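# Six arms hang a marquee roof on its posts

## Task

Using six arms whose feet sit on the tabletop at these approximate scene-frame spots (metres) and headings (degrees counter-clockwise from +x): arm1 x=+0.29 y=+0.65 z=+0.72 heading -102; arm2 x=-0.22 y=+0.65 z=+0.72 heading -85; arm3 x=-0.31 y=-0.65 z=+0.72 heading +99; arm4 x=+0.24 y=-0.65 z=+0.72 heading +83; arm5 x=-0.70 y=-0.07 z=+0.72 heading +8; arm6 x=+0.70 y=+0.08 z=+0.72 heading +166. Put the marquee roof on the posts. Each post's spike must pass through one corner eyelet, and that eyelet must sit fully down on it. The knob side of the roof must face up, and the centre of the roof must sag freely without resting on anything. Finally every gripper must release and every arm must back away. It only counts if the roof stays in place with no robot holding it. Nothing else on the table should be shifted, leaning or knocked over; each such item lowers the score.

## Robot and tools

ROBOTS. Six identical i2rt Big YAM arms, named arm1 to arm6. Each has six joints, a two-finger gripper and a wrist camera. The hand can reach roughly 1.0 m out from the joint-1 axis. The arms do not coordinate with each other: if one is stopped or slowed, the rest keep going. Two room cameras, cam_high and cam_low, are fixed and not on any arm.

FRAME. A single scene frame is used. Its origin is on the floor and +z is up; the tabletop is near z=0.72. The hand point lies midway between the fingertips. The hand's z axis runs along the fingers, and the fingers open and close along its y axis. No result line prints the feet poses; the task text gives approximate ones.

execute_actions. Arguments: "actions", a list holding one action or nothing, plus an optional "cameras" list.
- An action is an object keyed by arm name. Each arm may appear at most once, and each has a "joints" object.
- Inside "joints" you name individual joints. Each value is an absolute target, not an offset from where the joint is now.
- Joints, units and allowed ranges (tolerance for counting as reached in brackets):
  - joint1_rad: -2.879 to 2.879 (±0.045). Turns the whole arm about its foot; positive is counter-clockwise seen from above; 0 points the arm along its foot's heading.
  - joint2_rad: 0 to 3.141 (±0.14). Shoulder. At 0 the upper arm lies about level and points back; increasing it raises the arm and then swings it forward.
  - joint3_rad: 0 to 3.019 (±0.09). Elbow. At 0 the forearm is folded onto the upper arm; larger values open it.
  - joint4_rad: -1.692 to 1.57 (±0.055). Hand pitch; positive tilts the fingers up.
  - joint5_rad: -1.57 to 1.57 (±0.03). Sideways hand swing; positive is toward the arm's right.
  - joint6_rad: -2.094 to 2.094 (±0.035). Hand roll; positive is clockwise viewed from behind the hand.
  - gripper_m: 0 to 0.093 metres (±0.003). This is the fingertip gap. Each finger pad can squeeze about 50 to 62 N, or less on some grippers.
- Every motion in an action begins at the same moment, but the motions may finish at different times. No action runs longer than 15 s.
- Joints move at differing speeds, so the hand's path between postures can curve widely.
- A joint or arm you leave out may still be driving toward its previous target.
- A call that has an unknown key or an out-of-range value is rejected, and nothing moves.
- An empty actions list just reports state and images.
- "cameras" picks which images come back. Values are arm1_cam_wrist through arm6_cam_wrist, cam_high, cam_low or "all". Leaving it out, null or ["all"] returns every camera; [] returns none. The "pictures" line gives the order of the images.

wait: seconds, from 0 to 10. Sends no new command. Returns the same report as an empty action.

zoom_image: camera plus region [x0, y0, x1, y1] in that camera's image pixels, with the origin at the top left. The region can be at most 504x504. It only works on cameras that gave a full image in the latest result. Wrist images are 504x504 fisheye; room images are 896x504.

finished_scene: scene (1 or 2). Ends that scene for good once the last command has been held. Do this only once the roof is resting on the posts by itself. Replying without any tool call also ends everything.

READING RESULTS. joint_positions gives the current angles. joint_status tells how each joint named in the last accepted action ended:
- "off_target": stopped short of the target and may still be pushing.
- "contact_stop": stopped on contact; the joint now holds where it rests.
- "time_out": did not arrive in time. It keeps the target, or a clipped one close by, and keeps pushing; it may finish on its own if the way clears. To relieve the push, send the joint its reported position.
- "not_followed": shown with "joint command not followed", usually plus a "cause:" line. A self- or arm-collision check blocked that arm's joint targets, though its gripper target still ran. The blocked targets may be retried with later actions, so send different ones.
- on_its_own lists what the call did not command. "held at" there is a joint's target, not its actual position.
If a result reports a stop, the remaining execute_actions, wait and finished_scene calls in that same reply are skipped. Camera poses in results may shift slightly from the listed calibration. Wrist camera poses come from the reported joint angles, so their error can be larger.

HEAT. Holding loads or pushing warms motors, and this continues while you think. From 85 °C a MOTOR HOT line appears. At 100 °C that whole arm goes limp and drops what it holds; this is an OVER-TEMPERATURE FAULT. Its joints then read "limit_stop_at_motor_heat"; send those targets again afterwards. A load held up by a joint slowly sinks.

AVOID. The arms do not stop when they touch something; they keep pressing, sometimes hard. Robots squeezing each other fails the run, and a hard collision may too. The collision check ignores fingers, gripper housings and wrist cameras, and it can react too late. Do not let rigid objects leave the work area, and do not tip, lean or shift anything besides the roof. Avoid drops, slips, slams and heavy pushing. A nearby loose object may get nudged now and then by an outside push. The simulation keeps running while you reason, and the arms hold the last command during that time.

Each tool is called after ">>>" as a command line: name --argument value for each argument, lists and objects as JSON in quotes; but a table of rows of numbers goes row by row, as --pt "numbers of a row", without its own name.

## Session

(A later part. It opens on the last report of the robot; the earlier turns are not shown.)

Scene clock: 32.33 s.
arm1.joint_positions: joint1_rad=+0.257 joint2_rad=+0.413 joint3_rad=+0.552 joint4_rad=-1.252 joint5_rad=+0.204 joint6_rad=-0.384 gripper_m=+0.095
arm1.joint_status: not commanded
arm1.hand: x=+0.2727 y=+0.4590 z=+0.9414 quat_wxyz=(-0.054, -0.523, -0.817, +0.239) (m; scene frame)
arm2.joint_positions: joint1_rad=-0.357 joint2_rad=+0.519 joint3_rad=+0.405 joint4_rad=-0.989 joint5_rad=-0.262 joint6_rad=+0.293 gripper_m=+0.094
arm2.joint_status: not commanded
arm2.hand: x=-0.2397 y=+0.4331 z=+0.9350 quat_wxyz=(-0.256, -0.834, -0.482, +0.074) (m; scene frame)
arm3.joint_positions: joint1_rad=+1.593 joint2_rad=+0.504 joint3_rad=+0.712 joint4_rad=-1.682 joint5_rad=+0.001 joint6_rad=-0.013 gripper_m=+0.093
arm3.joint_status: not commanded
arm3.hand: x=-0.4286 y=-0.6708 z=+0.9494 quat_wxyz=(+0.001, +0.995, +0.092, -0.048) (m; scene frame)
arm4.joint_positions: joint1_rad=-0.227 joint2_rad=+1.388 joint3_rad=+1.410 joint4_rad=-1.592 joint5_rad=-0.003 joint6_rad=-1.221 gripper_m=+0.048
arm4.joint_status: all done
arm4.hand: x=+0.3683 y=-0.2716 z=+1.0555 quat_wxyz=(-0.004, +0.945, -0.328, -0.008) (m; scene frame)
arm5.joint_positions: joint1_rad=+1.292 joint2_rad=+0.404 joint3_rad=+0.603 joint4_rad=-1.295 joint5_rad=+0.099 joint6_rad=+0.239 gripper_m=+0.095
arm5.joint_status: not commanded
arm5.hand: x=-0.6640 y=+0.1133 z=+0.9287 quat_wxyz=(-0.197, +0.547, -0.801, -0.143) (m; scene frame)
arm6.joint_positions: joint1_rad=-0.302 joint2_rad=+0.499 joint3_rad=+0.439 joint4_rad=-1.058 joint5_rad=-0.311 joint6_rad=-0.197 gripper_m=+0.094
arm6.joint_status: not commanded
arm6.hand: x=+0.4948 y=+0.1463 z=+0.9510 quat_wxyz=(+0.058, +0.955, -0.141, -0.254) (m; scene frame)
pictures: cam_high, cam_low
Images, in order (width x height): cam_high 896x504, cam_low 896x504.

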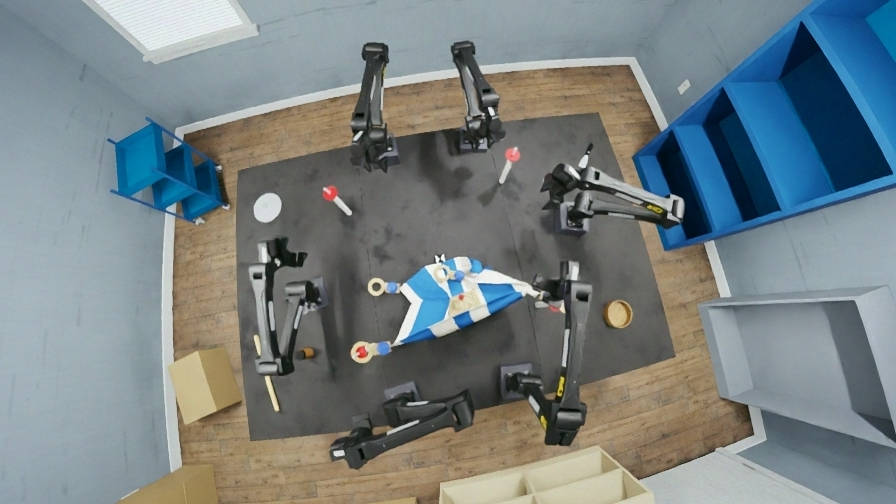

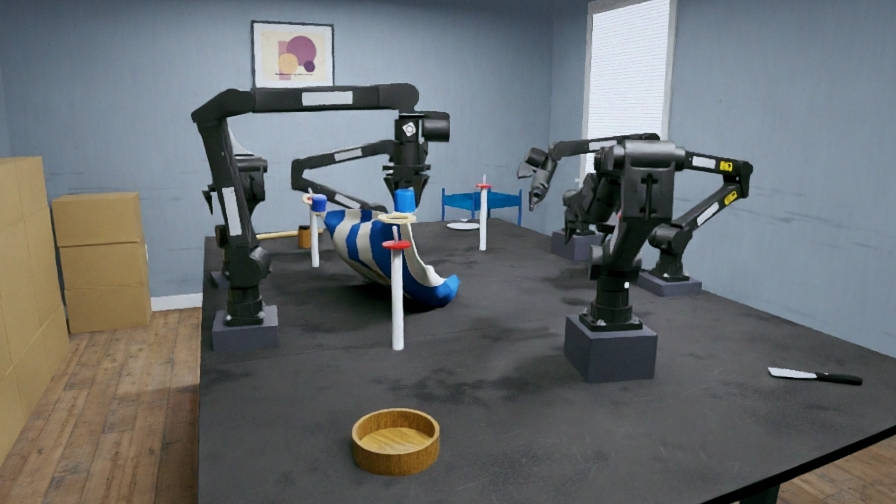

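>>> execute_actions --actions '[{"arm4":{"joints":{"joint1_rad":-0.27,"joint6_rad":-1.26}}}]' --cameras '[]'

>>> execute_actions --actions '[{"arm4":{"joints":{"joint3_rad":1.31,"joint4_rad":-1.49}}}]' --cameras '["arm6_cam_wrist","cam_low","arm4_cam_wrist"]'

>>> zoom_image --camera "cam_low" --region '[300,150,500,300]'

Scene clock: 33.37 s.
arm1.joint_positions: joint1_rad=+0.257 joint2_rad=+0.413 joint3_rad=+0.552 joint4_rad=-1.252 joint5_rad=+0.204 joint6_rad=-0.384 gripper_m=+0.095
arm1.joint_status: not commanded
arm1.hand: x=+0.2727 y=+0.4590 z=+0.9414 quat_wxyz=(-0.054, -0.523, -0.817, +0.239) (m; scene frame)
arm2.joint_positions: joint1_rad=-0.357 joint2_rad=+0.519 joint3_rad=+0.405 joint4_rad=-0.989 joint5_rad=-0.262 joint6_rad=+0.293 gripper_m=+0.094
arm2.joint_status: not commanded
arm2.hand: x=-0.2397 y=+0.4331 z=+0.9350 quat_wxyz=(-0.256, -0.834, -0.482, +0.074) (m; scene frame)
arm3.joint_positions: joint1_rad=+1.593 joint2_rad=+0.504 joint3_rad=+0.712 joint4_rad=-1.682 joint5_rad=+0.001 joint6_rad=-0.013 gripper_m=+0.093
arm3.joint_status: not commanded
arm3.hand: x=-0.4286 y=-0.6708 z=+0.9494 quat_wxyz=(+0.001, +0.995, +0.092, -0.048) (m; scene frame)
arm4.joint_positions: joint1_rad=-0.250 joint2_rad=+1.388 joint3_rad=+1.410 joint4_rad=-1.592 joint5_rad=-0.004 joint6_rad=-1.252 gripper_m=+0.048
arm4.joint_status: all done
arm4.hand: x=+0.3768 y=-0.2745 z=+1.0554 quat_wxyz=(-0.004, +0.946, -0.324, -0.009) (m; scene frame)
arm5.joint_positions: joint1_rad=+1.292 joint2_rad=+0.404 joint3_rad=+0.603 joint4_rad=-1.295 joint5_rad=+0.099 joint6_rad=+0.239 gripper_m=+0.095
arm5.joint_status: not commanded
arm5.hand: x=-0.6640 y=+0.1133 z=+0.9287 quat_wxyz=(-0.197, +0.547, -0.801, -0.143) (m; scene frame)
arm6.joint_positions: joint1_rad=-0.302 joint2_rad=+0.499 joint3_rad=+0.439 joint4_rad=-1.058 joint5_rad=-0.311 joint6_rad=-0.197 gripper_m=+0.094
arm6.joint_status: not commanded
arm6.hand: x=+0.4948 y=+0.1463 z=+0.9510 quat_wxyz=(+0.058, +0.955, -0.141, -0.254) (m; scene frame)
pictures: none
No camera images: the call's "cameras" was empty. Leave "cameras" out to get every camera's image.

Scene clock: 34.13 s.
arm1.joint_positions: joint1_rad=+0.257 joint2_rad=+0.413 joint3_rad=+0.552 joint4_rad=-1.252 joint5_rad=+0.204 joint6_rad=-0.384 gripper_m=+0.095
arm1.joint_status: not commanded
arm1.hand: x=+0.2727 y=+0.4590 z=+0.9414 quat_wxyz=(-0.054, -0.523, -0.817, +0.239) (m; scene frame)
arm2.joint_positions: joint1_rad=-0.357 joint2_rad=+0.519 joint3_rad=+0.405 joint4_rad=-0.989 joint5_rad=-0.262 joint6_rad=+0.293 gripper_m=+0.094
arm2.joint_status: not commanded
arm2.hand: x=-0.2397 y=+0.4331 z=+0.9350 quat_wxyz=(-0.256, -0.834, -0.482, +0.074) (m; scene frame)
arm3.joint_positions: joint1_rad=+1.593 joint2_rad=+0.504 joint3_rad=+0.712 joint4_rad=-1.682 joint5_rad=+0.001 joint6_rad=-0.013 gripper_m=+0.093
arm3.joint_status: not commanded
arm3.hand: x=-0.4286 y=-0.6708 z=+0.9494 quat_wxyz=(+0.001, +0.995, +0.092, -0.048) (m; scene frame)
arm4.joint_positions: joint1_rad=-0.250 joint2_rad=+1.388 joint3_rad=+1.315 joint4_rad=-1.512 joint5_rad=-0.017 joint6_rad=-1.252 gripper_m=+0.048
arm4.joint_status: all done
arm4.hand: x=+0.3727 y=-0.2776 z=+1.0193 quat_wxyz=(+0.003, +0.946, -0.324, -0.015) (m; scene frame)
arm5.joint_positions: joint1_rad=+1.292 joint2_rad=+0.404 joint3_rad=+0.603 joint4_rad=-1.295 joint5_rad=+0.099 joint6_rad=+0.239 gripper_m=+0.095
arm5.joint_status: not commanded
arm5.hand: x=-0.6640 y=+0.1133 z=+0.9287 quat_wxyz=(-0.197, +0.547, -0.801, -0.143) (m; scene frame)
arm6.joint_positions: joint1_rad=-0.302 joint2_rad=+0.499 joint3_rad=+0.439 joint4_rad=-1.058 joint5_rad=-0.311 joint6_rad=-0.197 gripper_m=+0.094
arm6.joint_status: not commanded
arm6.hand: x=+0.4948 y=+0.1463 z=+0.9510 quat_wxyz=(+0.058, +0.955, -0.141, -0.254) (m; scene frame)
pictures: arm4_cam_wrist, arm6_cam_wrist, cam_low
camera_calibration (this result's frames):
arm4_cam_wrist: T_world_to_cam=[[0.602265, 0.798289, -0.00338669, -0.00493061], [0.664084, -0.498651, 0.557081, -0.947936], [0.443023, -0.33776, -0.830451, 0.710616], [0, 0, 0, 1]] pos_world=[0.317659, -0.228736, 1.11819]
Images, in order (width x height): arm4_cam_wrist 504x504, arm6_cam_wrist 504x504, cam_low 896x504.

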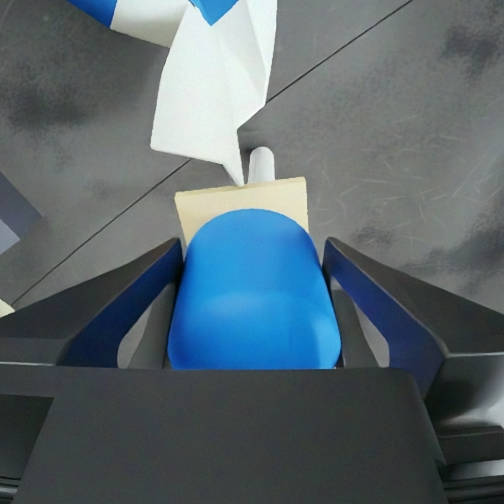

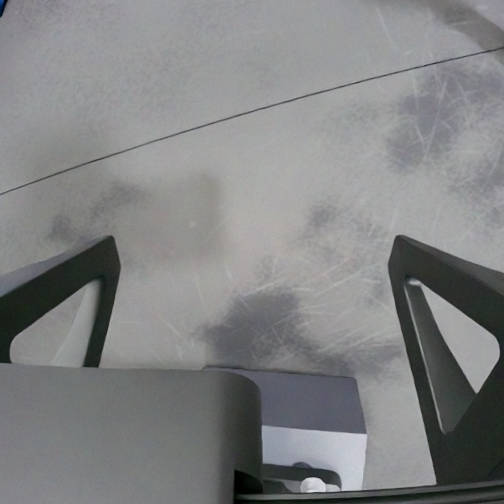

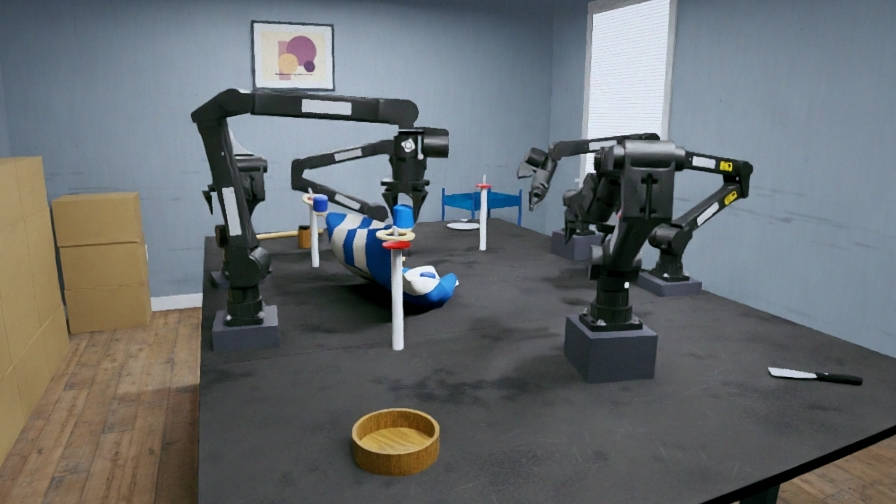

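Region (300, 150, 500, 300) of cam_low's 896x504 image, scaled by 2.520, with more detail than that image has; it fills the top 378 rows of this view, and the rest is white.

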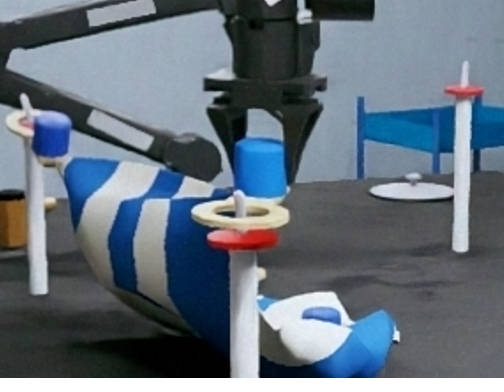

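Spike through. Lower, release, retreat.

>>> execute_actions --actions '[{"arm4":{"joints":{"joint3_rad":1.24,"joint4_rad":-1.43}}}]' --cameras '[]'

>>> execute_actions --actions '[{"arm4":{"joints":{"gripper_m":0.093}}}]' --cameras '[]'

>>> execute_actions --actions '[{"arm4":{"joints":{"joint3_rad":1.5,"joint4_rad":-1.68}}}]' --cameras '[]'

>>> execute_actions --actions '[{"arm4":{"joints":{"joint1_rad":-1.4,"joint2_rad":0.5,"joint3_rad":0.7}}}]' --cameras '["cam_high","cam_low"]'

Scene clock: 35.23 s.
arm1.joint_positions: joint1_rad=+0.257 joint2_rad=+0.413 joint3_rad=+0.552 joint4_rad=-1.252 joint5_rad=+0.204 joint6_rad=-0.384 gripper_m=+0.095
arm1.joint_status: not commanded
arm1.hand: x=+0.2727 y=+0.4590 z=+0.9414 quat_wxyz=(-0.054, -0.523, -0.817, +0.239) (m; scene frame)
arm2.joint_positions: joint1_rad=-0.357 joint2_rad=+0.519 joint3_rad=+0.405 joint4_rad=-0.989 joint5_rad=-0.262 joint6_rad=+0.293 gripper_m=+0.094
arm2.joint_status: not commanded
arm2.hand: x=-0.2397 y=+0.4331 z=+0.9350 quat_wxyz=(-0.256, -0.834, -0.482, +0.074) (m; scene frame)
arm3.joint_positions: joint1_rad=+1.593 joint2_rad=+0.504 joint3_rad=+0.712 joint4_rad=-1.682 joint5_rad=+0.001 joint6_rad=-0.013 gripper_m=+0.093
arm3.joint_status: not commanded
arm3.hand: x=-0.4286 y=-0.6708 z=+0.9494 quat_wxyz=(+0.001, +0.995, +0.092, -0.048) (m; scene frame)
arm4.joint_positions: joint1_rad=-0.244 joint2_rad=+1.380 joint3_rad=+1.266 joint4_rad=-1.451 joint5_rad=-0.032 joint6_rad=-1.252 gripper_m=+0.048
arm4.joint_status: all done
arm4.hand: x=+0.3682 y=-0.2753 z=+1.0036 quat_wxyz=(-0.007, +0.947, -0.321, -0.023) (m; scene frame)
arm5.joint_positions: joint1_rad=+1.292 joint2_rad=+0.404 joint3_rad=+0.603 joint4_rad=-1.295 joint5_rad=+0.099 joint6_rad=+0.239 gripper_m=+0.095
arm5.joint_status: not commanded
arm5.hand: x=-0.6640 y=+0.1133 z=+0.9287 quat_wxyz=(-0.197, +0.547, -0.801, -0.143) (m; scene frame)
arm6.joint_positions: joint1_rad=-0.302 joint2_rad=+0.499 joint3_rad=+0.439 joint4_rad=-1.058 joint5_rad=-0.311 joint6_rad=-0.197 gripper_m=+0.094
arm6.joint_status: not commanded
arm6.hand: x=+0.4948 y=+0.1463 z=+0.9510 quat_wxyz=(+0.058, +0.955, -0.141, -0.254) (m; scene frame)
pictures: none
No camera images: the call's "cameras" was empty. Leave "cameras" out to get every camera's image.

Scene clock: 35.90 s.
arm1.joint_positions: joint1_rad=+0.257 joint2_rad=+0.413 joint3_rad=+0.552 joint4_rad=-1.252 joint5_rad=+0.204 joint6_rad=-0.384 gripper_m=+0.095
arm1.joint_status: not commanded
arm1.hand: x=+0.2727 y=+0.4590 z=+0.9414 quat_wxyz=(-0.054, -0.523, -0.817, +0.239) (m; scene frame)
arm2.joint_positions: joint1_rad=-0.357 joint2_rad=+0.519 joint3_rad=+0.405 joint4_rad=-0.989 joint5_rad=-0.262 joint6_rad=+0.293 gripper_m=+0.094
arm2.joint_status: not commanded
arm2.hand: x=-0.2397 y=+0.4331 z=+0.9350 quat_wxyz=(-0.256, -0.834, -0.482, +0.074) (m; scene frame)
arm3.joint_positions: joint1_rad=+1.593 joint2_rad=+0.504 joint3_rad=+0.712 joint4_rad=-1.682 joint5_rad=+0.001 joint6_rad=-0.013 gripper_m=+0.093
arm3.joint_status: not commanded
arm3.hand: x=-0.4286 y=-0.6708 z=+0.9494 quat_wxyz=(+0.001, +0.995, +0.092, -0.048) (m; scene frame)
arm4.joint_positions: joint1_rad=-0.257 joint2_rad=+1.380 joint3_rad=+1.250 joint4_rad=-1.442 joint5_rad=-0.003 joint6_rad=-1.252 gripper_m=+0.093
arm4.joint_status: all done
arm4.hand: x=+0.3768 y=-0.2809 z=+0.9974 quat_wxyz=(-0.003, +0.945, -0.327, -0.008) (m; scene frame)
arm5.joint_positions: joint1_rad=+1.292 joint2_rad=+0.404 joint3_rad=+0.603 joint4_rad=-1.295 joint5_rad=+0.099 joint6_rad=+0.239 gripper_m=+0.095
arm5.joint_status: not commanded
arm5.hand: x=-0.6640 y=+0.1133 z=+0.9287 quat_wxyz=(-0.197, +0.547, -0.801, -0.143) (m; scene frame)
arm6.joint_positions: joint1_rad=-0.302 joint2_rad=+0.499 joint3_rad=+0.439 joint4_rad=-1.058 joint5_rad=-0.311 joint6_rad=-0.197 gripper_m=+0.094
arm6.joint_status: not commanded
arm6.hand: x=+0.4948 y=+0.1463 z=+0.9510 quat_wxyz=(+0.058, +0.955, -0.141, -0.254) (m; scene frame)
pictures: none
No camera images: the call's "cameras" was empty. Leave "cameras" out to get every camera's image.

Scene clock: 37.00 s.
arm1.joint_positions: joint1_rad=+0.257 joint2_rad=+0.413 joint3_rad=+0.552 joint4_rad=-1.252 joint5_rad=+0.204 joint6_rad=-0.384 gripper_m=+0.095
arm1.joint_status: not commanded
arm1.hand: x=+0.2727 y=+0.4590 z=+0.9414 quat_wxyz=(-0.054, -0.523, -0.817, +0.239) (m; scene frame)
arm2.joint_positions: joint1_rad=-0.357 joint2_rad=+0.519 joint3_rad=+0.405 joint4_rad=-0.989 joint5_rad=-0.262 joint6_rad=+0.293 gripper_m=+0.094
arm2.joint_status: not commanded
arm2.hand: x=-0.2397 y=+0.4331 z=+0.9350 quat_wxyz=(-0.256, -0.834, -0.482, +0.074) (m; scene frame)
arm3.joint_positions: joint1_rad=+1.593 joint2_rad=+0.504 joint3_rad=+0.712 joint4_rad=-1.682 joint5_rad=+0.001 joint6_rad=-0.013 gripper_m=+0.093
arm3.joint_status: not commanded
arm3.hand: x=-0.4286 y=-0.6708 z=+0.9494 quat_wxyz=(+0.001, +0.995, +0.092, -0.048) (m; scene frame)
arm4.joint_positions: joint1_rad=-0.257 joint2_rad=+1.382 joint3_rad=+1.465 joint4_rad=-1.669 joint5_rad=-0.003 joint6_rad=-1.252 gripper_m=+0.093
arm4.joint_status: all done
arm4.hand: x=+0.3773 y=-0.2826 z=+1.0786 quat_wxyz=(+0.004, +0.945, -0.327, -0.008) (m; scene frame)
arm5.joint_positions: joint1_rad=+1.292 joint2_rad=+0.404 joint3_rad=+0.603 joint4_rad=-1.295 joint5_rad=+0.099 joint6_rad=+0.239 gripper_m=+0.095
arm5.joint_status: not commanded
arm5.hand: x=-0.6640 y=+0.1133 z=+0.9287 quat_wxyz=(-0.197, +0.547, -0.801, -0.143) (m; scene frame)
arm6.joint_positions: joint1_rad=-0.302 joint2_rad=+0.499 joint3_rad=+0.439 joint4_rad=-1.058 joint5_rad=-0.311 joint6_rad=-0.197 gripper_m=+0.094
arm6.joint_status: not commanded
arm6.hand: x=+0.4948 y=+0.1463 z=+0.9510 quat_wxyz=(+0.058, +0.955, -0.141, -0.254) (m; scene frame)
pictures: none
No camera images: the call's "cameras" was empty. Leave "cameras" out to get every camera's image.

Scene clock: 40.13 s.
arm1.joint_positions: joint1_rad=+0.257 joint2_rad=+0.413 joint3_rad=+0.552 joint4_rad=-1.252 joint5_rad=+0.204 joint6_rad=-0.384 gripper_m=+0.095
arm1.joint_status: not commanded
arm1.hand: x=+0.2727 y=+0.4590 z=+0.9414 quat_wxyz=(-0.054, -0.523, -0.817, +0.239) (m; scene frame)
arm2.joint_positions: joint1_rad=-0.357 joint2_rad=+0.519 joint3_rad=+0.405 joint4_rad=-0.989 joint5_rad=-0.262 joint6_rad=+0.293 gripper_m=+0.094
arm2.joint_status: not commanded
arm2.hand: x=-0.2397 y=+0.4331 z=+0.9350 quat_wxyz=(-0.256, -0.834, -0.482, +0.074) (m; scene frame)
arm3.joint_positions: joint1_rad=+1.593 joint2_rad=+0.504 joint3_rad=+0.712 joint4_rad=-1.682 joint5_rad=+0.001 joint6_rad=-0.013 gripper_m=+0.093
arm3.joint_status: not commanded
arm3.hand: x=-0.4286 y=-0.6708 z=+0.9494 quat_wxyz=(+0.001, +0.995, +0.092, -0.048) (m; scene frame)
arm4.joint_positions: joint1_rad=-1.170 joint2_rad=+0.582 joint3_rad=+0.761 joint4_rad=-1.675 joint5_rad=+0.003 joint6_rad=-1.252 gripper_m=+0.093
arm4.joint_status: joint1_rad time_out (moved -0.913 of -1.143); the others done
arm4.on_its_own: joint1_rad is held at -1.155, not at your -1.400, since a time_out
arm4.hand: x=+0.3729 y=-0.6116 z=+0.9919 quat_wxyz=(-0.033, +0.703, -0.710, +0.011) (m; scene frame)
arm5.joint_positions: joint1_rad=+1.292 joint2_rad=+0.404 joint3_rad=+0.603 joint4_rad=-1.295 joint5_rad=+0.099 joint6_rad=+0.239 gripper_m=+0.095
arm5.joint_status: not commanded
arm5.hand: x=-0.6640 y=+0.1133 z=+0.9287 quat_wxyz=(-0.197, +0.547, -0.801, -0.143) (m; scene frame)
arm6.joint_positions: joint1_rad=-0.302 joint2_rad=+0.499 joint3_rad=+0.439 joint4_rad=-1.058 joint5_rad=-0.311 joint6_rad=-0.197 gripper_m=+0.094
arm6.joint_status: not commanded
arm6.hand: x=+0.4948 y=+0.1463 z=+0.9510 quat_wxyz=(+0.058, +0.955, -0.141, -0.254) (m; scene frame)
pictures: cam_high, cam_low
joint command not followed: on one or more control steps a check withheld the commanded joint targets of the arm4 arm, and it was not sent them on those steps.
cause: the commanded joint targets would bring a part of the robot too close to another arm (this arm's forearm (the part past joint 3) and the other arm's forearm (the part past joint 3)); next, command targets that bring no part of the robot closer to that arm.
Images, in order (width x height): cam_high 896x504, cam_low 896x504.

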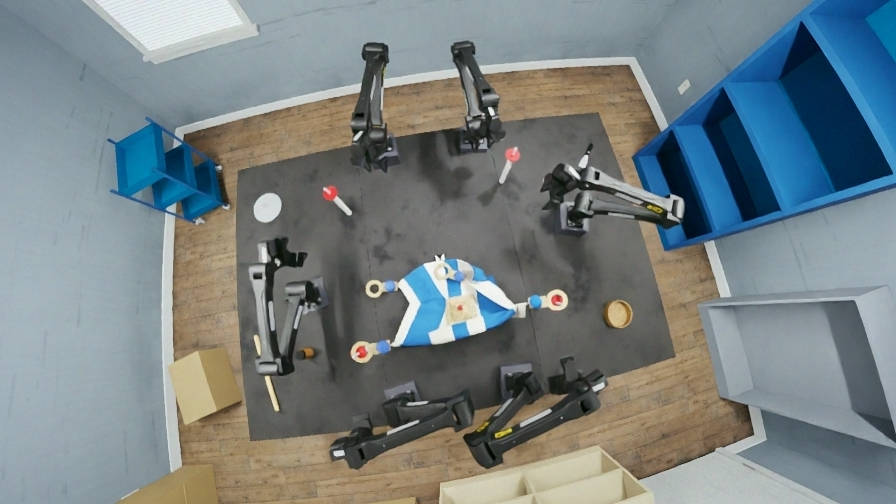

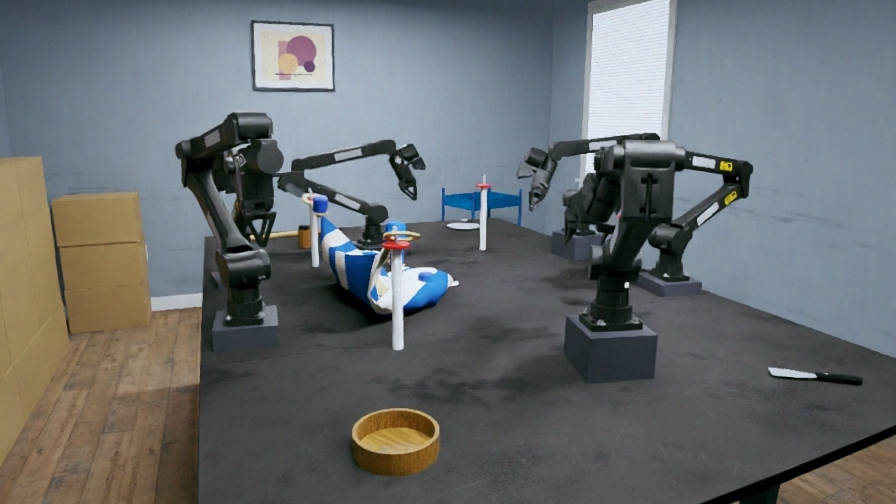

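>>> execute_actions --actions '[{"arm5":{"joints":{"joint1_rad":-0.115,"joint2_rad":1.5,"joint3_rad":1.06,"joint4_rad":-1.13,"joint5_rad":0,"joint6_rad":0}},"arm2":{"joints":{"joint1_rad":1.0}},"arm4":{"joints":{"joint1_rad":-1.0}}}]' --cameras '["arm5_cam_wrist"]'

Scene clock: 42.40 s.
arm1.joint_positions: joint1_rad=+0.257 joint2_rad=+0.413 joint3_rad=+0.552 joint4_rad=-1.252 joint5_rad=+0.204 joint6_rad=-0.384 gripper_m=+0.095
arm1.joint_status: not commanded
arm1.hand: x=+0.2727 y=+0.4590 z=+0.9414 quat_wxyz=(-0.054, -0.523, -0.817, +0.239) (m; scene frame)
arm2.joint_positions: joint1_rad=+0.991 joint2_rad=+0.519 joint3_rad=+0.405 joint4_rad=-0.989 joint5_rad=-0.263 joint6_rad=+0.293 gripper_m=+0.094
arm2.joint_status: all done
arm2.hand: x=-0.0119 y=+0.5838 z=+0.9339 quat_wxyz=(-0.244, -0.350, -0.899, -0.098) (m; scene frame)
arm3.joint_positions: joint1_rad=+1.593 joint2_rad=+0.504 joint3_rad=+0.712 joint4_rad=-1.682 joint5_rad=+0.001 joint6_rad=-0.013 gripper_m=+0.093
arm3.joint_status: not commanded
arm3.hand: x=-0.4286 y=-0.6708 z=+0.9494 quat_wxyz=(+0.001, +0.995, +0.092, -0.048) (m; scene frame)
arm4.joint_positions: joint1_rad=-1.010 joint2_rad=+0.582 joint3_rad=+0.761 joint4_rad=-1.675 joint5_rad=+0.002 joint6_rad=-1.252 gripper_m=+0.093
arm4.joint_status: all done
arm4.hand: x=+0.3647 y=-0.5912 z=+0.9923 quat_wxyz=(-0.036, +0.758, -0.651, +0.008) (m; scene frame)
arm5.joint_positions: joint1_rad=-0.116 joint2_rad=+1.505 joint3_rad=+1.045 joint4_rad=-1.127 joint5_rad=-0.001 joint6_rad=+0.008 gripper_m=+0.095
arm5.joint_status: all done
arm5.hand: x=-0.2986 y=-0.0500 z=+0.8301 quat_wxyz=(+0.003, +0.022, -1.000, -0.001) (m; scene frame)
arm6.joint_positions: joint1_rad=-0.302 joint2_rad=+0.499 joint3_rad=+0.439 joint4_rad=-1.058 joint5_rad=-0.311 joint6_rad=-0.197 gripper_m=+0.094
arm6.joint_status: not commanded
arm6.hand: x=+0.4948 y=+0.1463 z=+0.9510 quat_wxyz=(+0.058, +0.955, -0.141, -0.254) (m; scene frame)
pictures: arm5_cam_wrist
camera_calibration (this result's frames):
arm5_cam_wrist: T_world_to_cam=[[0.056414, -0.998407, -0.000649118, -0.0302645], [-0.806687, -0.0459641, 0.589189, -0.727711], [-0.588281, -0.0327149, -0.807995, 0.619282], [0, 0, 0, 1]] pos_world=[-0.221015, -0.0434051, 0.929116]
Images, in order (width x height): arm5_cam_wrist 504x504.

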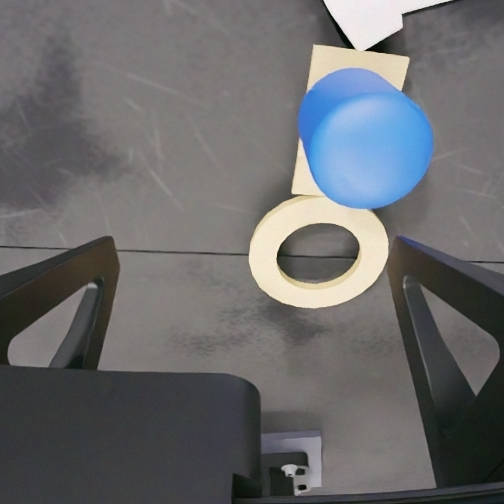

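>>> execute_actions --actions '[{"arm5":{"joints":{"joint1_rad":-0.215}}}]' --cameras '[]'

>>> execute_actions --actions '[{"arm5":{"joints":{"joint2_rad":1.73,"joint3_rad":0.97,"joint4_rad":-0.8}}}]' --cameras '["arm5_cam_wrist"]'

Scene clock: 43.53 s.
arm1.joint_positions: joint1_rad=+0.257 joint2_rad=+0.413 joint3_rad=+0.552 joint4_rad=-1.252 joint5_rad=+0.204 joint6_rad=-0.384 gripper_m=+0.095
arm1.joint_status: not commanded
arm1.hand: x=+0.2727 y=+0.4590 z=+0.9414 quat_wxyz=(-0.054, -0.523, -0.817, +0.239) (m; scene frame)
arm2.joint_positions: joint1_rad=+0.991 joint2_rad=+0.519 joint3_rad=+0.405 joint4_rad=-0.989 joint5_rad=-0.263 joint6_rad=+0.293 gripper_m=+0.094
arm2.joint_status: not commanded
arm2.hand: x=-0.0119 y=+0.5838 z=+0.9339 quat_wxyz=(-0.244, -0.350, -0.899, -0.098) (m; scene frame)
arm3.joint_positions: joint1_rad=+1.593 joint2_rad=+0.504 joint3_rad=+0.712 joint4_rad=-1.682 joint5_rad=+0.001 joint6_rad=-0.013 gripper_m=+0.093
arm3.joint_status: not commanded
arm3.hand: x=-0.4286 y=-0.6708 z=+0.9494 quat_wxyz=(+0.001, +0.995, +0.092, -0.048) (m; scene frame)
arm4.joint_positions: joint1_rad=-1.010 joint2_rad=+0.582 joint3_rad=+0.761 joint4_rad=-1.675 joint5_rad=+0.002 joint6_rad=-1.252 gripper_m=+0.093
arm4.joint_status: not commanded
arm4.hand: x=+0.3647 y=-0.5912 z=+0.9923 quat_wxyz=(-0.036, +0.758, -0.651, +0.008) (m; scene frame)
arm5.joint_positions: joint1_rad=-0.220 joint2_rad=+1.505 joint3_rad=+1.045 joint4_rad=-1.127 joint5_rad=-0.001 joint6_rad=+0.007 gripper_m=+0.095
arm5.joint_status: all done
arm5.hand: x=-0.2987 y=-0.0918 z=+0.8300 quat_wxyz=(+0.003, -0.030, -1.000, -0.002) (m; scene frame)
arm6.joint_positions: joint1_rad=-0.302 joint2_rad=+0.499 joint3_rad=+0.439 joint4_rad=-1.058 joint5_rad=-0.311 joint6_rad=-0.197 gripper_m=+0.094
arm6.joint_status: not commanded
arm6.hand: x=+0.4948 y=+0.1463 z=+0.9510 quat_wxyz=(+0.058, +0.955, -0.141, -0.254) (m; scene frame)
pictures: none
No camera images: the call's "cameras" was empty. Leave "cameras" out to get every camera's image.

Scene clock: 44.57 s.
arm1.joint_positions: joint1_rad=+0.257 joint2_rad=+0.413 joint3_rad=+0.552 joint4_rad=-1.252 joint5_rad=+0.204 joint6_rad=-0.384 gripper_m=+0.095
arm1.joint_status: not commanded
arm1.hand: x=+0.2727 y=+0.4590 z=+0.9414 quat_wxyz=(-0.054, -0.523, -0.817, +0.239) (m; scene frame)
arm2.joint_positions: joint1_rad=+0.991 joint2_rad=+0.519 joint3_rad=+0.405 joint4_rad=-0.989 joint5_rad=-0.263 joint6_rad=+0.293 gripper_m=+0.094
arm2.joint_status: not commanded
arm2.hand: x=-0.0119 y=+0.5838 z=+0.9339 quat_wxyz=(-0.244, -0.350, -0.899, -0.098) (m; scene frame)
arm3.joint_positions: joint1_rad=+1.593 joint2_rad=+0.504 joint3_rad=+0.712 joint4_rad=-1.682 joint5_rad=+0.001 joint6_rad=-0.013 gripper_m=+0.093
arm3.joint_status: not commanded
arm3.hand: x=-0.4286 y=-0.6708 z=+0.9494 quat_wxyz=(+0.001, +0.995, +0.092, -0.048) (m; scene frame)
arm4.joint_positions: joint1_rad=-1.010 joint2_rad=+0.582 joint3_rad=+0.761 joint4_rad=-1.675 joint5_rad=+0.002 joint6_rad=-1.252 gripper_m=+0.093
arm4.joint_status: not commanded
arm4.hand: x=+0.3647 y=-0.5912 z=+0.9923 quat_wxyz=(-0.036, +0.758, -0.651, +0.008) (m; scene frame)
arm5.joint_positions: joint1_rad=-0.219 joint2_rad=+1.706 joint3_rad=+0.982 joint4_rad=-0.821 joint5_rad=+0.002 joint6_rad=+0.008 gripper_m=+0.095
arm5.joint_status: all done
arm5.hand: x=-0.2678 y=-0.0932 z=+0.7308 quat_wxyz=(-0.019, -0.030, -0.999, +0.000) (m; scene frame)
arm6.joint_positions: joint1_rad=-0.302 joint2_rad=+0.499 joint3_rad=+0.439 joint4_rad=-1.058 joint5_rad=-0.311 joint6_rad=-0.197 gripper_m=+0.094
arm6.joint_status: not commanded
arm6.hand: x=+0.4948 y=+0.1463 z=+0.9510 quat_wxyz=(+0.058, +0.955, -0.141, -0.254) (m; scene frame)
pictures: arm5_cam_wrist
camera_calibration (this result's frames):
arm5_cam_wrist: T_world_to_cam=[[-0.0470427, -0.998893, 0.000723869, -0.103968], [-0.831143, 0.0395445, 0.554651, -0.619639], [-0.554065, 0.0254906, -0.832083, 0.587961], [0, 0, 0, 1]] pos_world=[-0.194131, -0.094337, 0.832991]
Images, in order (width x height): arm5_cam_wrist 504x504.

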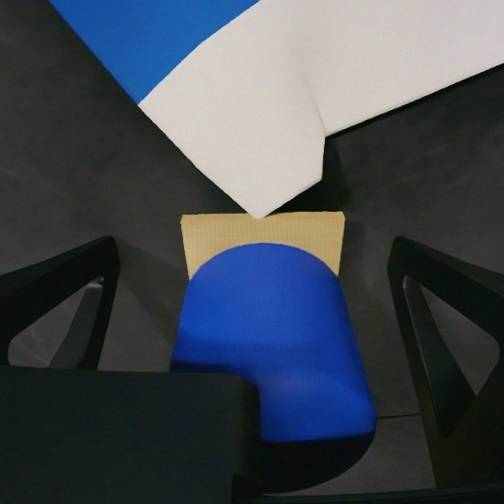

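>>> execute_actions --actions '[{"arm5":{"joints":{"joint2_rad":1.64,"joint4_rad":-0.9}}}]' --cameras '[]'

>>> execute_actions --actions '[{"arm5":{"joints":{"gripper_m":0.02}}}]' --cameras '[]'

>>> execute_actions --actions '[{"arm5":{"joints":{"joint2_rad":1.39,"joint3_rad":1.47,"joint4_rad":-1.64}}}]' --cameras '[]'

>>> execute_actions --actions '[{"arm5":{"joints":{"joint1_rad":0.66,"joint2_rad":1.63,"joint3_rad":1.69,"joint4_rad":-1.62,"joint6_rad":1.58}}}]' --cameras '["cam_high","cam_low","arm5_cam_wrist"]'

>>> zoom_image --camera "cam_high" --region '[260,140,420,260]'

Scene clock: 45.90 s.
arm1.joint_positions: joint1_rad=+0.257 joint2_rad=+0.413 joint3_rad=+0.552 joint4_rad=-1.252 joint5_rad=+0.204 joint6_rad=-0.384 gripper_m=+0.095
arm1.joint_status: not commanded
arm1.hand: x=+0.2727 y=+0.4590 z=+0.9414 quat_wxyz=(-0.054, -0.523, -0.817, +0.239) (m; scene frame)
arm2.joint_positions: joint1_rad=+0.991 joint2_rad=+0.519 joint3_rad=+0.405 joint4_rad=-0.989 joint5_rad=-0.263 joint6_rad=+0.293 gripper_m=+0.094
arm2.joint_status: not commanded
arm2.hand: x=-0.0119 y=+0.5838 z=+0.9339 quat_wxyz=(-0.244, -0.350, -0.899, -0.098) (m; scene frame)
arm3.joint_positions: joint1_rad=+1.593 joint2_rad=+0.504 joint3_rad=+0.712 joint4_rad=-1.682 joint5_rad=+0.001 joint6_rad=-0.013 gripper_m=+0.093
arm3.joint_status: not commanded
arm3.hand: x=-0.4286 y=-0.6708 z=+0.9494 quat_wxyz=(+0.001, +0.995, +0.092, -0.048) (m; scene frame)
arm4.joint_positions: joint1_rad=-1.010 joint2_rad=+0.582 joint3_rad=+0.761 joint4_rad=-1.675 joint5_rad=+0.002 joint6_rad=-1.252 gripper_m=+0.093
arm4.joint_status: not commanded
arm4.hand: x=+0.3647 y=-0.5912 z=+0.9923 quat_wxyz=(-0.036, +0.758, -0.651, +0.008) (m; scene frame)
arm5.joint_positions: joint1_rad=-0.219 joint2_rad=+1.645 joint3_rad=+0.970 joint4_rad=-0.892 joint5_rad=+0.002 joint6_rad=+0.008 gripper_m=+0.095
arm5.joint_status: all done
arm5.hand: x=-0.2840 y=-0.0924 z=+0.7514 quat_wxyz=(-0.008, -0.030, -1.000, +0.000) (m; scene frame)
arm6.joint_positions: joint1_rad=-0.302 joint2_rad=+0.499 joint3_rad=+0.439 joint4_rad=-1.058 joint5_rad=-0.311 joint6_rad=-0.197 gripper_m=+0.094
arm6.joint_status: not commanded
arm6.hand: x=+0.4948 y=+0.1463 z=+0.9510 quat_wxyz=(+0.058, +0.955, -0.141, -0.254) (m; scene frame)
pictures: none
No camera images: the call's "cameras" was empty. Leave "cameras" out to get every camera's image.

Scene clock: 46.57 s.
arm1.joint_positions: joint1_rad=+0.257 joint2_rad=+0.413 joint3_rad=+0.552 joint4_rad=-1.252 joint5_rad=+0.204 joint6_rad=-0.384 gripper_m=+0.095
arm1.joint_status: not commanded
arm1.hand: x=+0.2727 y=+0.4590 z=+0.9414 quat_wxyz=(-0.054, -0.523, -0.817, +0.239) (m; scene frame)
arm2.joint_positions: joint1_rad=+0.991 joint2_rad=+0.519 joint3_rad=+0.405 joint4_rad=-0.989 joint5_rad=-0.263 joint6_rad=+0.293 gripper_m=+0.094
arm2.joint_status: not commanded
arm2.hand: x=-0.0119 y=+0.5838 z=+0.9339 quat_wxyz=(-0.244, -0.350, -0.899, -0.098) (m; scene frame)
arm3.joint_positions: joint1_rad=+1.593 joint2_rad=+0.504 joint3_rad=+0.712 joint4_rad=-1.682 joint5_rad=+0.001 joint6_rad=-0.013 gripper_m=+0.093
arm3.joint_status: not commanded
arm3.hand: x=-0.4286 y=-0.6708 z=+0.9494 quat_wxyz=(+0.001, +0.995, +0.092, -0.048) (m; scene frame)
arm4.joint_positions: joint1_rad=-1.010 joint2_rad=+0.582 joint3_rad=+0.761 joint4_rad=-1.675 joint5_rad=+0.002 joint6_rad=-1.252 gripper_m=+0.093
arm4.joint_status: not commanded
arm4.hand: x=+0.3647 y=-0.5912 z=+0.9923 quat_wxyz=(-0.036, +0.758, -0.651, +0.008) (m; scene frame)
arm5.joint_positions: joint1_rad=-0.219 joint2_rad=+1.645 joint3_rad=+0.970 joint4_rad=-0.892 joint5_rad=+0.001 joint6_rad=+0.007 gripper_m=+0.049
arm5.joint_status: gripper_m off_target (ended at +0.049, target +0.020)
arm5.hand: x=-0.2840 y=-0.0923 z=+0.7514 quat_wxyz=(-0.007, -0.029, -1.000, -0.001) (m; scene frame)
arm6.joint_positions: joint1_rad=-0.302 joint2_rad=+0.499 joint3_rad=+0.439 joint4_rad=-1.058 joint5_rad=-0.311 joint6_rad=-0.197 gripper_m=+0.094
arm6.joint_status: not commanded
arm6.hand: x=+0.4948 y=+0.1463 z=+0.9510 quat_wxyz=(+0.058, +0.955, -0.141, -0.254) (m; scene frame)
pictures: none
No camera images: the call's "cameras" was empty. Leave "cameras" out to get every camera's image.

Scene clock: 47.97 s.
arm1.joint_positions: joint1_rad=+0.257 joint2_rad=+0.413 joint3_rad=+0.552 joint4_rad=-1.252 joint5_rad=+0.204 joint6_rad=-0.384 gripper_m=+0.095
arm1.joint_status: not commanded
arm1.hand: x=+0.2727 y=+0.4590 z=+0.9414 quat_wxyz=(-0.054, -0.523, -0.817, +0.239) (m; scene frame)
arm2.joint_positions: joint1_rad=+0.991 joint2_rad=+0.519 joint3_rad=+0.405 joint4_rad=-0.989 joint5_rad=-0.263 joint6_rad=+0.293 gripper_m=+0.094
arm2.joint_status: not commanded
arm2.hand: x=-0.0119 y=+0.5838 z=+0.9339 quat_wxyz=(-0.244, -0.350, -0.899, -0.098) (m; scene frame)
arm3.joint_positions: joint1_rad=+1.593 joint2_rad=+0.504 joint3_rad=+0.712 joint4_rad=-1.682 joint5_rad=+0.001 joint6_rad=-0.013 gripper_m=+0.093
arm3.joint_status: not commanded
arm3.hand: x=-0.4286 y=-0.6708 z=+0.9494 quat_wxyz=(+0.001, +0.995, +0.092, -0.048) (m; scene frame)
arm4.joint_positions: joint1_rad=-1.010 joint2_rad=+0.582 joint3_rad=+0.761 joint4_rad=-1.675 joint5_rad=+0.002 joint6_rad=-1.252 gripper_m=+0.093
arm4.joint_status: not commanded
arm4.hand: x=+0.3647 y=-0.5912 z=+0.9923 quat_wxyz=(-0.036, +0.758, -0.651, +0.008) (m; scene frame)
arm5.joint_positions: joint1_rad=-0.219 joint2_rad=+1.396 joint3_rad=+1.427 joint4_rad=-1.632 joint5_rad=+0.001 joint6_rad=+0.007 gripper_m=+0.049
arm5.joint_status: all done
arm5.hand: x=-0.3065 y=-0.0918 z=+1.0140 quat_wxyz=(+0.010, -0.029, -1.000, -0.001) (m; scene frame)
arm6.joint_positions: joint1_rad=-0.302 joint2_rad=+0.499 joint3_rad=+0.439 joint4_rad=-1.058 joint5_rad=-0.311 joint6_rad=-0.197 gripper_m=+0.094
arm6.joint_status: not commanded
arm6.hand: x=+0.4948 y=+0.1463 z=+0.9510 quat_wxyz=(+0.058, +0.955, -0.141, -0.254) (m; scene frame)
pictures: none
No camera images: the call's "cameras" was empty. Leave "cameras" out to get every camera's image.

Scene clock: 51.43 s.
arm1.joint_positions: joint1_rad=+0.257 joint2_rad=+0.413 joint3_rad=+0.552 joint4_rad=-1.252 joint5_rad=+0.204 joint6_rad=-0.384 gripper_m=+0.095
arm1.joint_status: not commanded
arm1.hand: x=+0.2727 y=+0.4590 z=+0.9414 quat_wxyz=(-0.054, -0.523, -0.817, +0.239) (m; scene frame)
arm2.joint_positions: joint1_rad=+0.991 joint2_rad=+0.519 joint3_rad=+0.405 joint4_rad=-0.989 joint5_rad=-0.263 joint6_rad=+0.293 gripper_m=+0.094
arm2.joint_status: not commanded
arm2.hand: x=-0.0119 y=+0.5838 z=+0.9339 quat_wxyz=(-0.244, -0.350, -0.899, -0.098) (m; scene frame)
arm3.joint_positions: joint1_rad=+1.593 joint2_rad=+0.504 joint3_rad=+0.712 joint4_rad=-1.682 joint5_rad=+0.001 joint6_rad=-0.013 gripper_m=+0.093
arm3.joint_status: not commanded
arm3.hand: x=-0.4286 y=-0.6708 z=+0.9494 quat_wxyz=(+0.001, +0.995, +0.092, -0.048) (m; scene frame)
arm4.joint_positions: joint1_rad=-1.010 joint2_rad=+0.582 joint3_rad=+0.761 joint4_rad=-1.675 joint5_rad=+0.002 joint6_rad=-1.252 gripper_m=+0.093
arm4.joint_status: not commanded
arm4.hand: x=+0.3647 y=-0.5912 z=+0.9923 quat_wxyz=(-0.036, +0.758, -0.651, +0.008) (m; scene frame)
arm5.joint_positions: joint1_rad=+0.630 joint2_rad=+1.631 joint3_rad=+1.626 joint4_rad=-1.686 joint5_rad=+0.055 joint6_rad=+1.399 gripper_m=+0.049
arm5.joint_status: joint4_rad time_out (moved -0.054 of +0.012); joint6_rad time_out (moved +1.392 of +1.573); the others done
arm5.on_its_own: joint4_rad reads -1.686 and still pushes toward -1.620 since a time_out; joint6_rad reads +1.399 and still pushes toward +1.580 since a time_out
arm5.hand: x=-0.3709 y=+0.2550 z=+0.9913 quat_wxyz=(-0.002, -0.294, -0.954, +0.063) (m; scene frame)
arm6.joint_positions: joint1_rad=-0.302 joint2_rad=+0.499 joint3_rad=+0.439 joint4_rad=-1.058 joint5_rad=-0.311 joint6_rad=-0.197 gripper_m=+0.094
arm6.joint_status: not commanded
arm6.hand: x=+0.4948 y=+0.1463 z=+0.9510 quat_wxyz=(+0.058, +0.955, -0.141, -0.254) (m; scene frame)
pictures: arm5_cam_wrist, cam_high, cam_low
camera_calibration (this result's frames):
arm5_cam_wrist: T_world_to_cam=[[-0.550612, -0.825822, 0.121839, -0.112123], [-0.656375, 0.51849, 0.548033, -0.914384], [-0.51575, 0.221781, -0.827536, 0.698338], [0, 0, 0, 1]] pos_world=[-0.301748, 0.226627, 1.09267]
Images, in order (width x height): arm5_cam_wrist 504x504, cam_high 896x504, cam_low 896x504.

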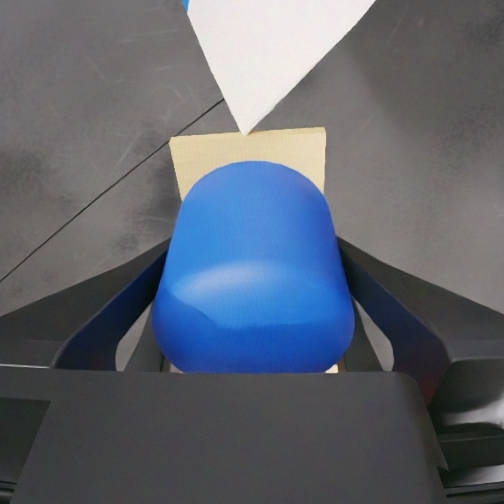

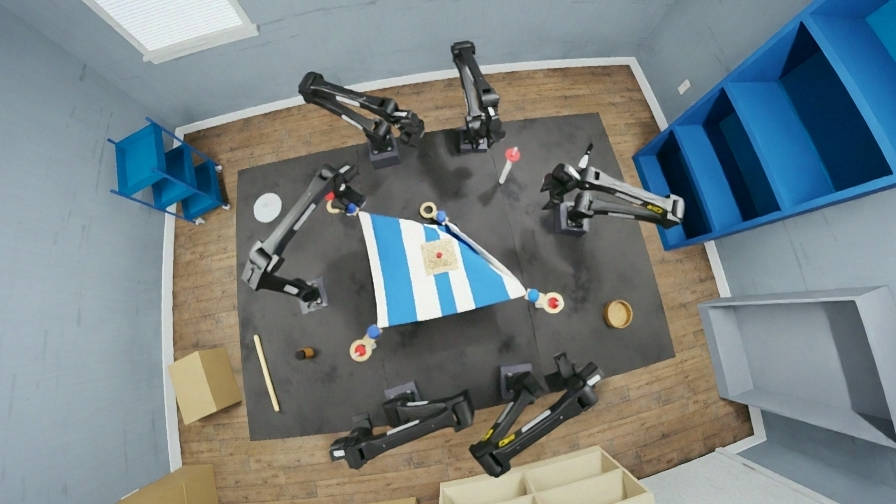

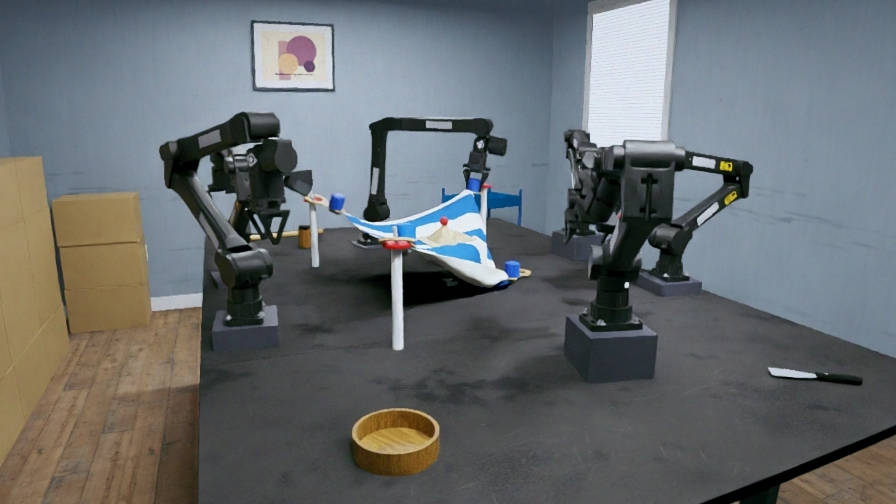

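Region (260, 140, 420, 260) of cam_high's 896x504 image, scaled by 3.150, with more detail than that image has; it fills the top 378 rows of this view, and the rest is white.

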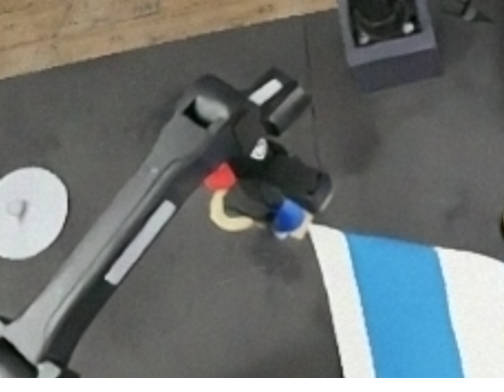

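>>> execute_actions --actions '[{"arm5":{"joints":{"joint1_rad":0.5,"joint3_rad":1.8,"joint4_rad":-1.69,"joint6_rad":1.3}}}]' --cameras '[]'

>>> execute_actions --actions '[{"arm5":{"joints":{"joint1_rad":0.74,"joint6_rad":1.58}}}]' --cameras '["cam_high","cam_low"]'

>>> zoom_image --camera "cam_high" --region '[260,140,420,260]'

>>> zoom_image --camera "cam_low" --region '[400,100,600,250]'

Scene clock: 54.53 s.
arm1.joint_positions: joint1_rad=+0.257 joint2_rad=+0.413 joint3_rad=+0.552 joint4_rad=-1.252 joint5_rad=+0.204 joint6_rad=-0.384 gripper_m=+0.095
arm1.joint_status: not commanded
arm1.hand: x=+0.2727 y=+0.4590 z=+0.9414 quat_wxyz=(-0.054, -0.523, -0.817, +0.239) (m; scene frame)
arm2.joint_positions: joint1_rad=+0.991 joint2_rad=+0.519 joint3_rad=+0.405 joint4_rad=-0.989 joint5_rad=-0.263 joint6_rad=+0.293 gripper_m=+0.094
arm2.joint_status: not commanded
arm2.hand: x=-0.0119 y=+0.5838 z=+0.9339 quat_wxyz=(-0.244, -0.350, -0.899, -0.098) (m; scene frame)
arm3.joint_positions: joint1_rad=+1.593 joint2_rad=+0.504 joint3_rad=+0.712 joint4_rad=-1.682 joint5_rad=+0.001 joint6_rad=-0.013 gripper_m=+0.093
arm3.joint_status: not commanded
arm3.hand: x=-0.4286 y=-0.6708 z=+0.9494 quat_wxyz=(+0.001, +0.995, +0.092, -0.048) (m; scene frame)
arm4.joint_positions: joint1_rad=-1.010 joint2_rad=+0.582 joint3_rad=+0.761 joint4_rad=-1.675 joint5_rad=+0.002 joint6_rad=-1.252 gripper_m=+0.093
arm4.joint_status: not commanded
arm4.hand: x=+0.3647 y=-0.5912 z=+0.9923 quat_wxyz=(-0.036, +0.758, -0.651, +0.008) (m; scene frame)
arm5.joint_positions: joint1_rad=+0.489 joint2_rad=+1.643 joint3_rad=+1.745 joint4_rad=-1.687 joint5_rad=+0.003 joint6_rad=+1.310 gripper_m=+0.049
arm5.joint_status: all done
joint sent to its limit — the command would take arm5.joint4_rad past its lower limit, so that joint was sent only as far as its limit.
arm5.hand: x=-0.3118 y=+0.2295 z=+1.0296 quat_wxyz=(-0.002, -0.321, -0.947, +0.004) (m; scene frame)
arm6.joint_positions: joint1_rad=-0.302 joint2_rad=+0.499 joint3_rad=+0.439 joint4_rad=-1.058 joint5_rad=-0.311 joint6_rad=-0.197 gripper_m=+0.094
arm6.joint_status: not commanded
arm6.hand: x=+0.4948 y=+0.1463 z=+0.9510 quat_wxyz=(+0.058, +0.955, -0.141, -0.254) (m; scene frame)
pictures: none
No camera images: the call's "cameras" was empty. Leave "cameras" out to get every camera's image.

Scene clock: 56.73 s.
arm1.joint_positions: joint1_rad=+0.257 joint2_rad=+0.413 joint3_rad=+0.552 joint4_rad=-1.252 joint5_rad=+0.204 joint6_rad=-0.384 gripper_m=+0.095
arm1.joint_status: not commanded
arm1.hand: x=+0.2727 y=+0.4590 z=+0.9414 quat_wxyz=(-0.054, -0.523, -0.817, +0.239) (m; scene frame)
arm2.joint_positions: joint1_rad=+0.991 joint2_rad=+0.519 joint3_rad=+0.405 joint4_rad=-0.989 joint5_rad=-0.263 joint6_rad=+0.293 gripper_m=+0.094
arm2.joint_status: not commanded
arm2.hand: x=-0.0119 y=+0.5838 z=+0.9339 quat_wxyz=(-0.244, -0.350, -0.899, -0.098) (m; scene frame)
arm3.joint_positions: joint1_rad=+1.593 joint2_rad=+0.504 joint3_rad=+0.712 joint4_rad=-1.682 joint5_rad=+0.001 joint6_rad=-0.013 gripper_m=+0.093
arm3.joint_status: not commanded
arm3.hand: x=-0.4286 y=-0.6708 z=+0.9494 quat_wxyz=(+0.001, +0.995, +0.092, -0.048) (m; scene frame)
arm4.joint_positions: joint1_rad=-1.010 joint2_rad=+0.582 joint3_rad=+0.761 joint4_rad=-1.675 joint5_rad=+0.002 joint6_rad=-1.252 gripper_m=+0.093
arm4.joint_status: not commanded
arm4.hand: x=+0.3647 y=-0.5912 z=+0.9923 quat_wxyz=(-0.036, +0.758, -0.651, +0.008) (m; scene frame)
arm5.joint_positions: joint1_rad=+0.647 joint2_rad=+1.630 joint3_rad=+1.755 joint4_rad=-1.684 joint5_rad=+0.053 joint6_rad=+1.578 gripper_m=+0.049
arm5.joint_status: joint1_rad time_out (moved +0.158 of +0.251); the others done
arm5.on_its_own: joint1_rad reads +0.647 and still pushes toward +0.740 since a time_out
arm5.hand: x=-0.3574 y=+0.2820 z=+1.0393 quat_wxyz=(-0.032, -0.372, -0.928, +0.001) (m; scene frame)
arm6.joint_positions: joint1_rad=-0.302 joint2_rad=+0.499 joint3_rad=+0.439 joint4_rad=-1.058 joint5_rad=-0.311 joint6_rad=-0.197 gripper_m=+0.094
arm6.joint_status: not commanded
arm6.hand: x=+0.4948 y=+0.1463 z=+0.9510 quat_wxyz=(+0.058, +0.955, -0.141, -0.254) (m; scene frame)
pictures: cam_high, cam_low
Images, in order (width x height): cam_high 896x504, cam_low 896x504.

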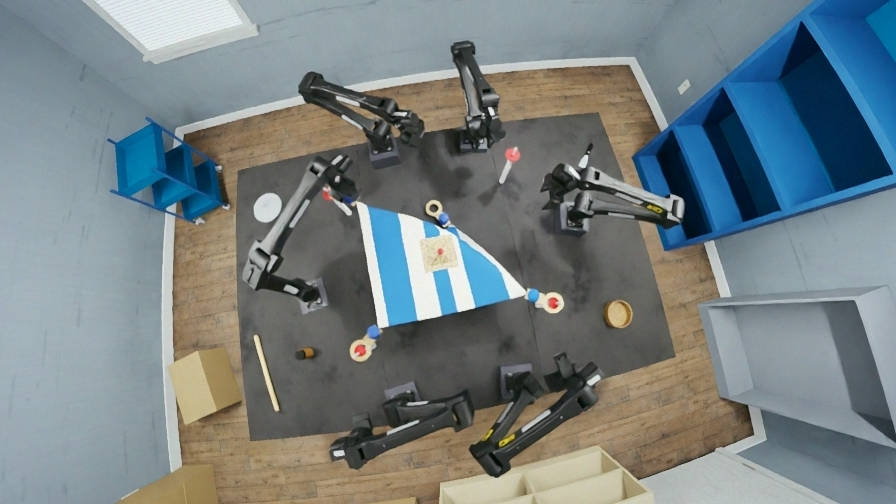

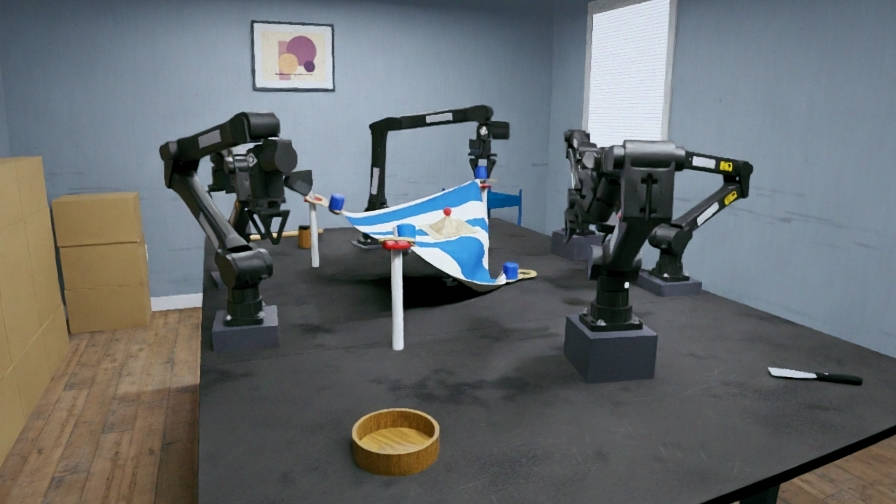

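Region (260, 140, 420, 260) of cam_high's 896x504 image, scaled by 3.150, with more detail than that image has; it fills the top 378 rows of this view, and the rest is white.

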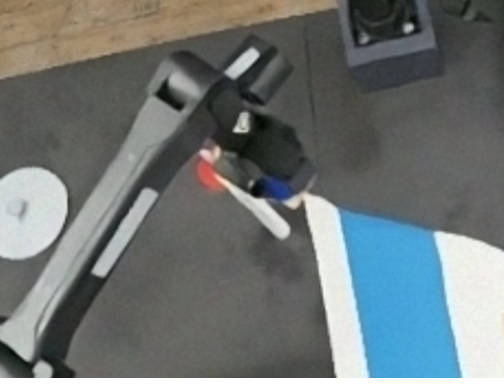

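Region (400, 100, 600, 250) of cam_low's 896x504 image, scaled by 2.520, with more detail than that image has; it fills the top 378 rows of this view, and the rest is white.

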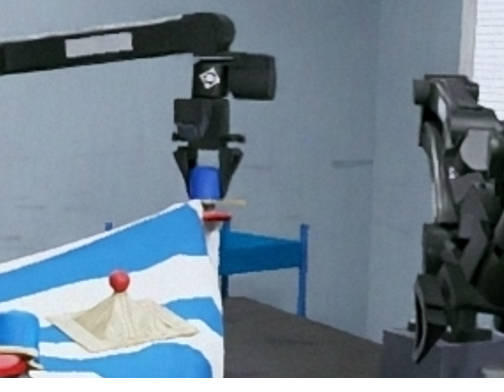

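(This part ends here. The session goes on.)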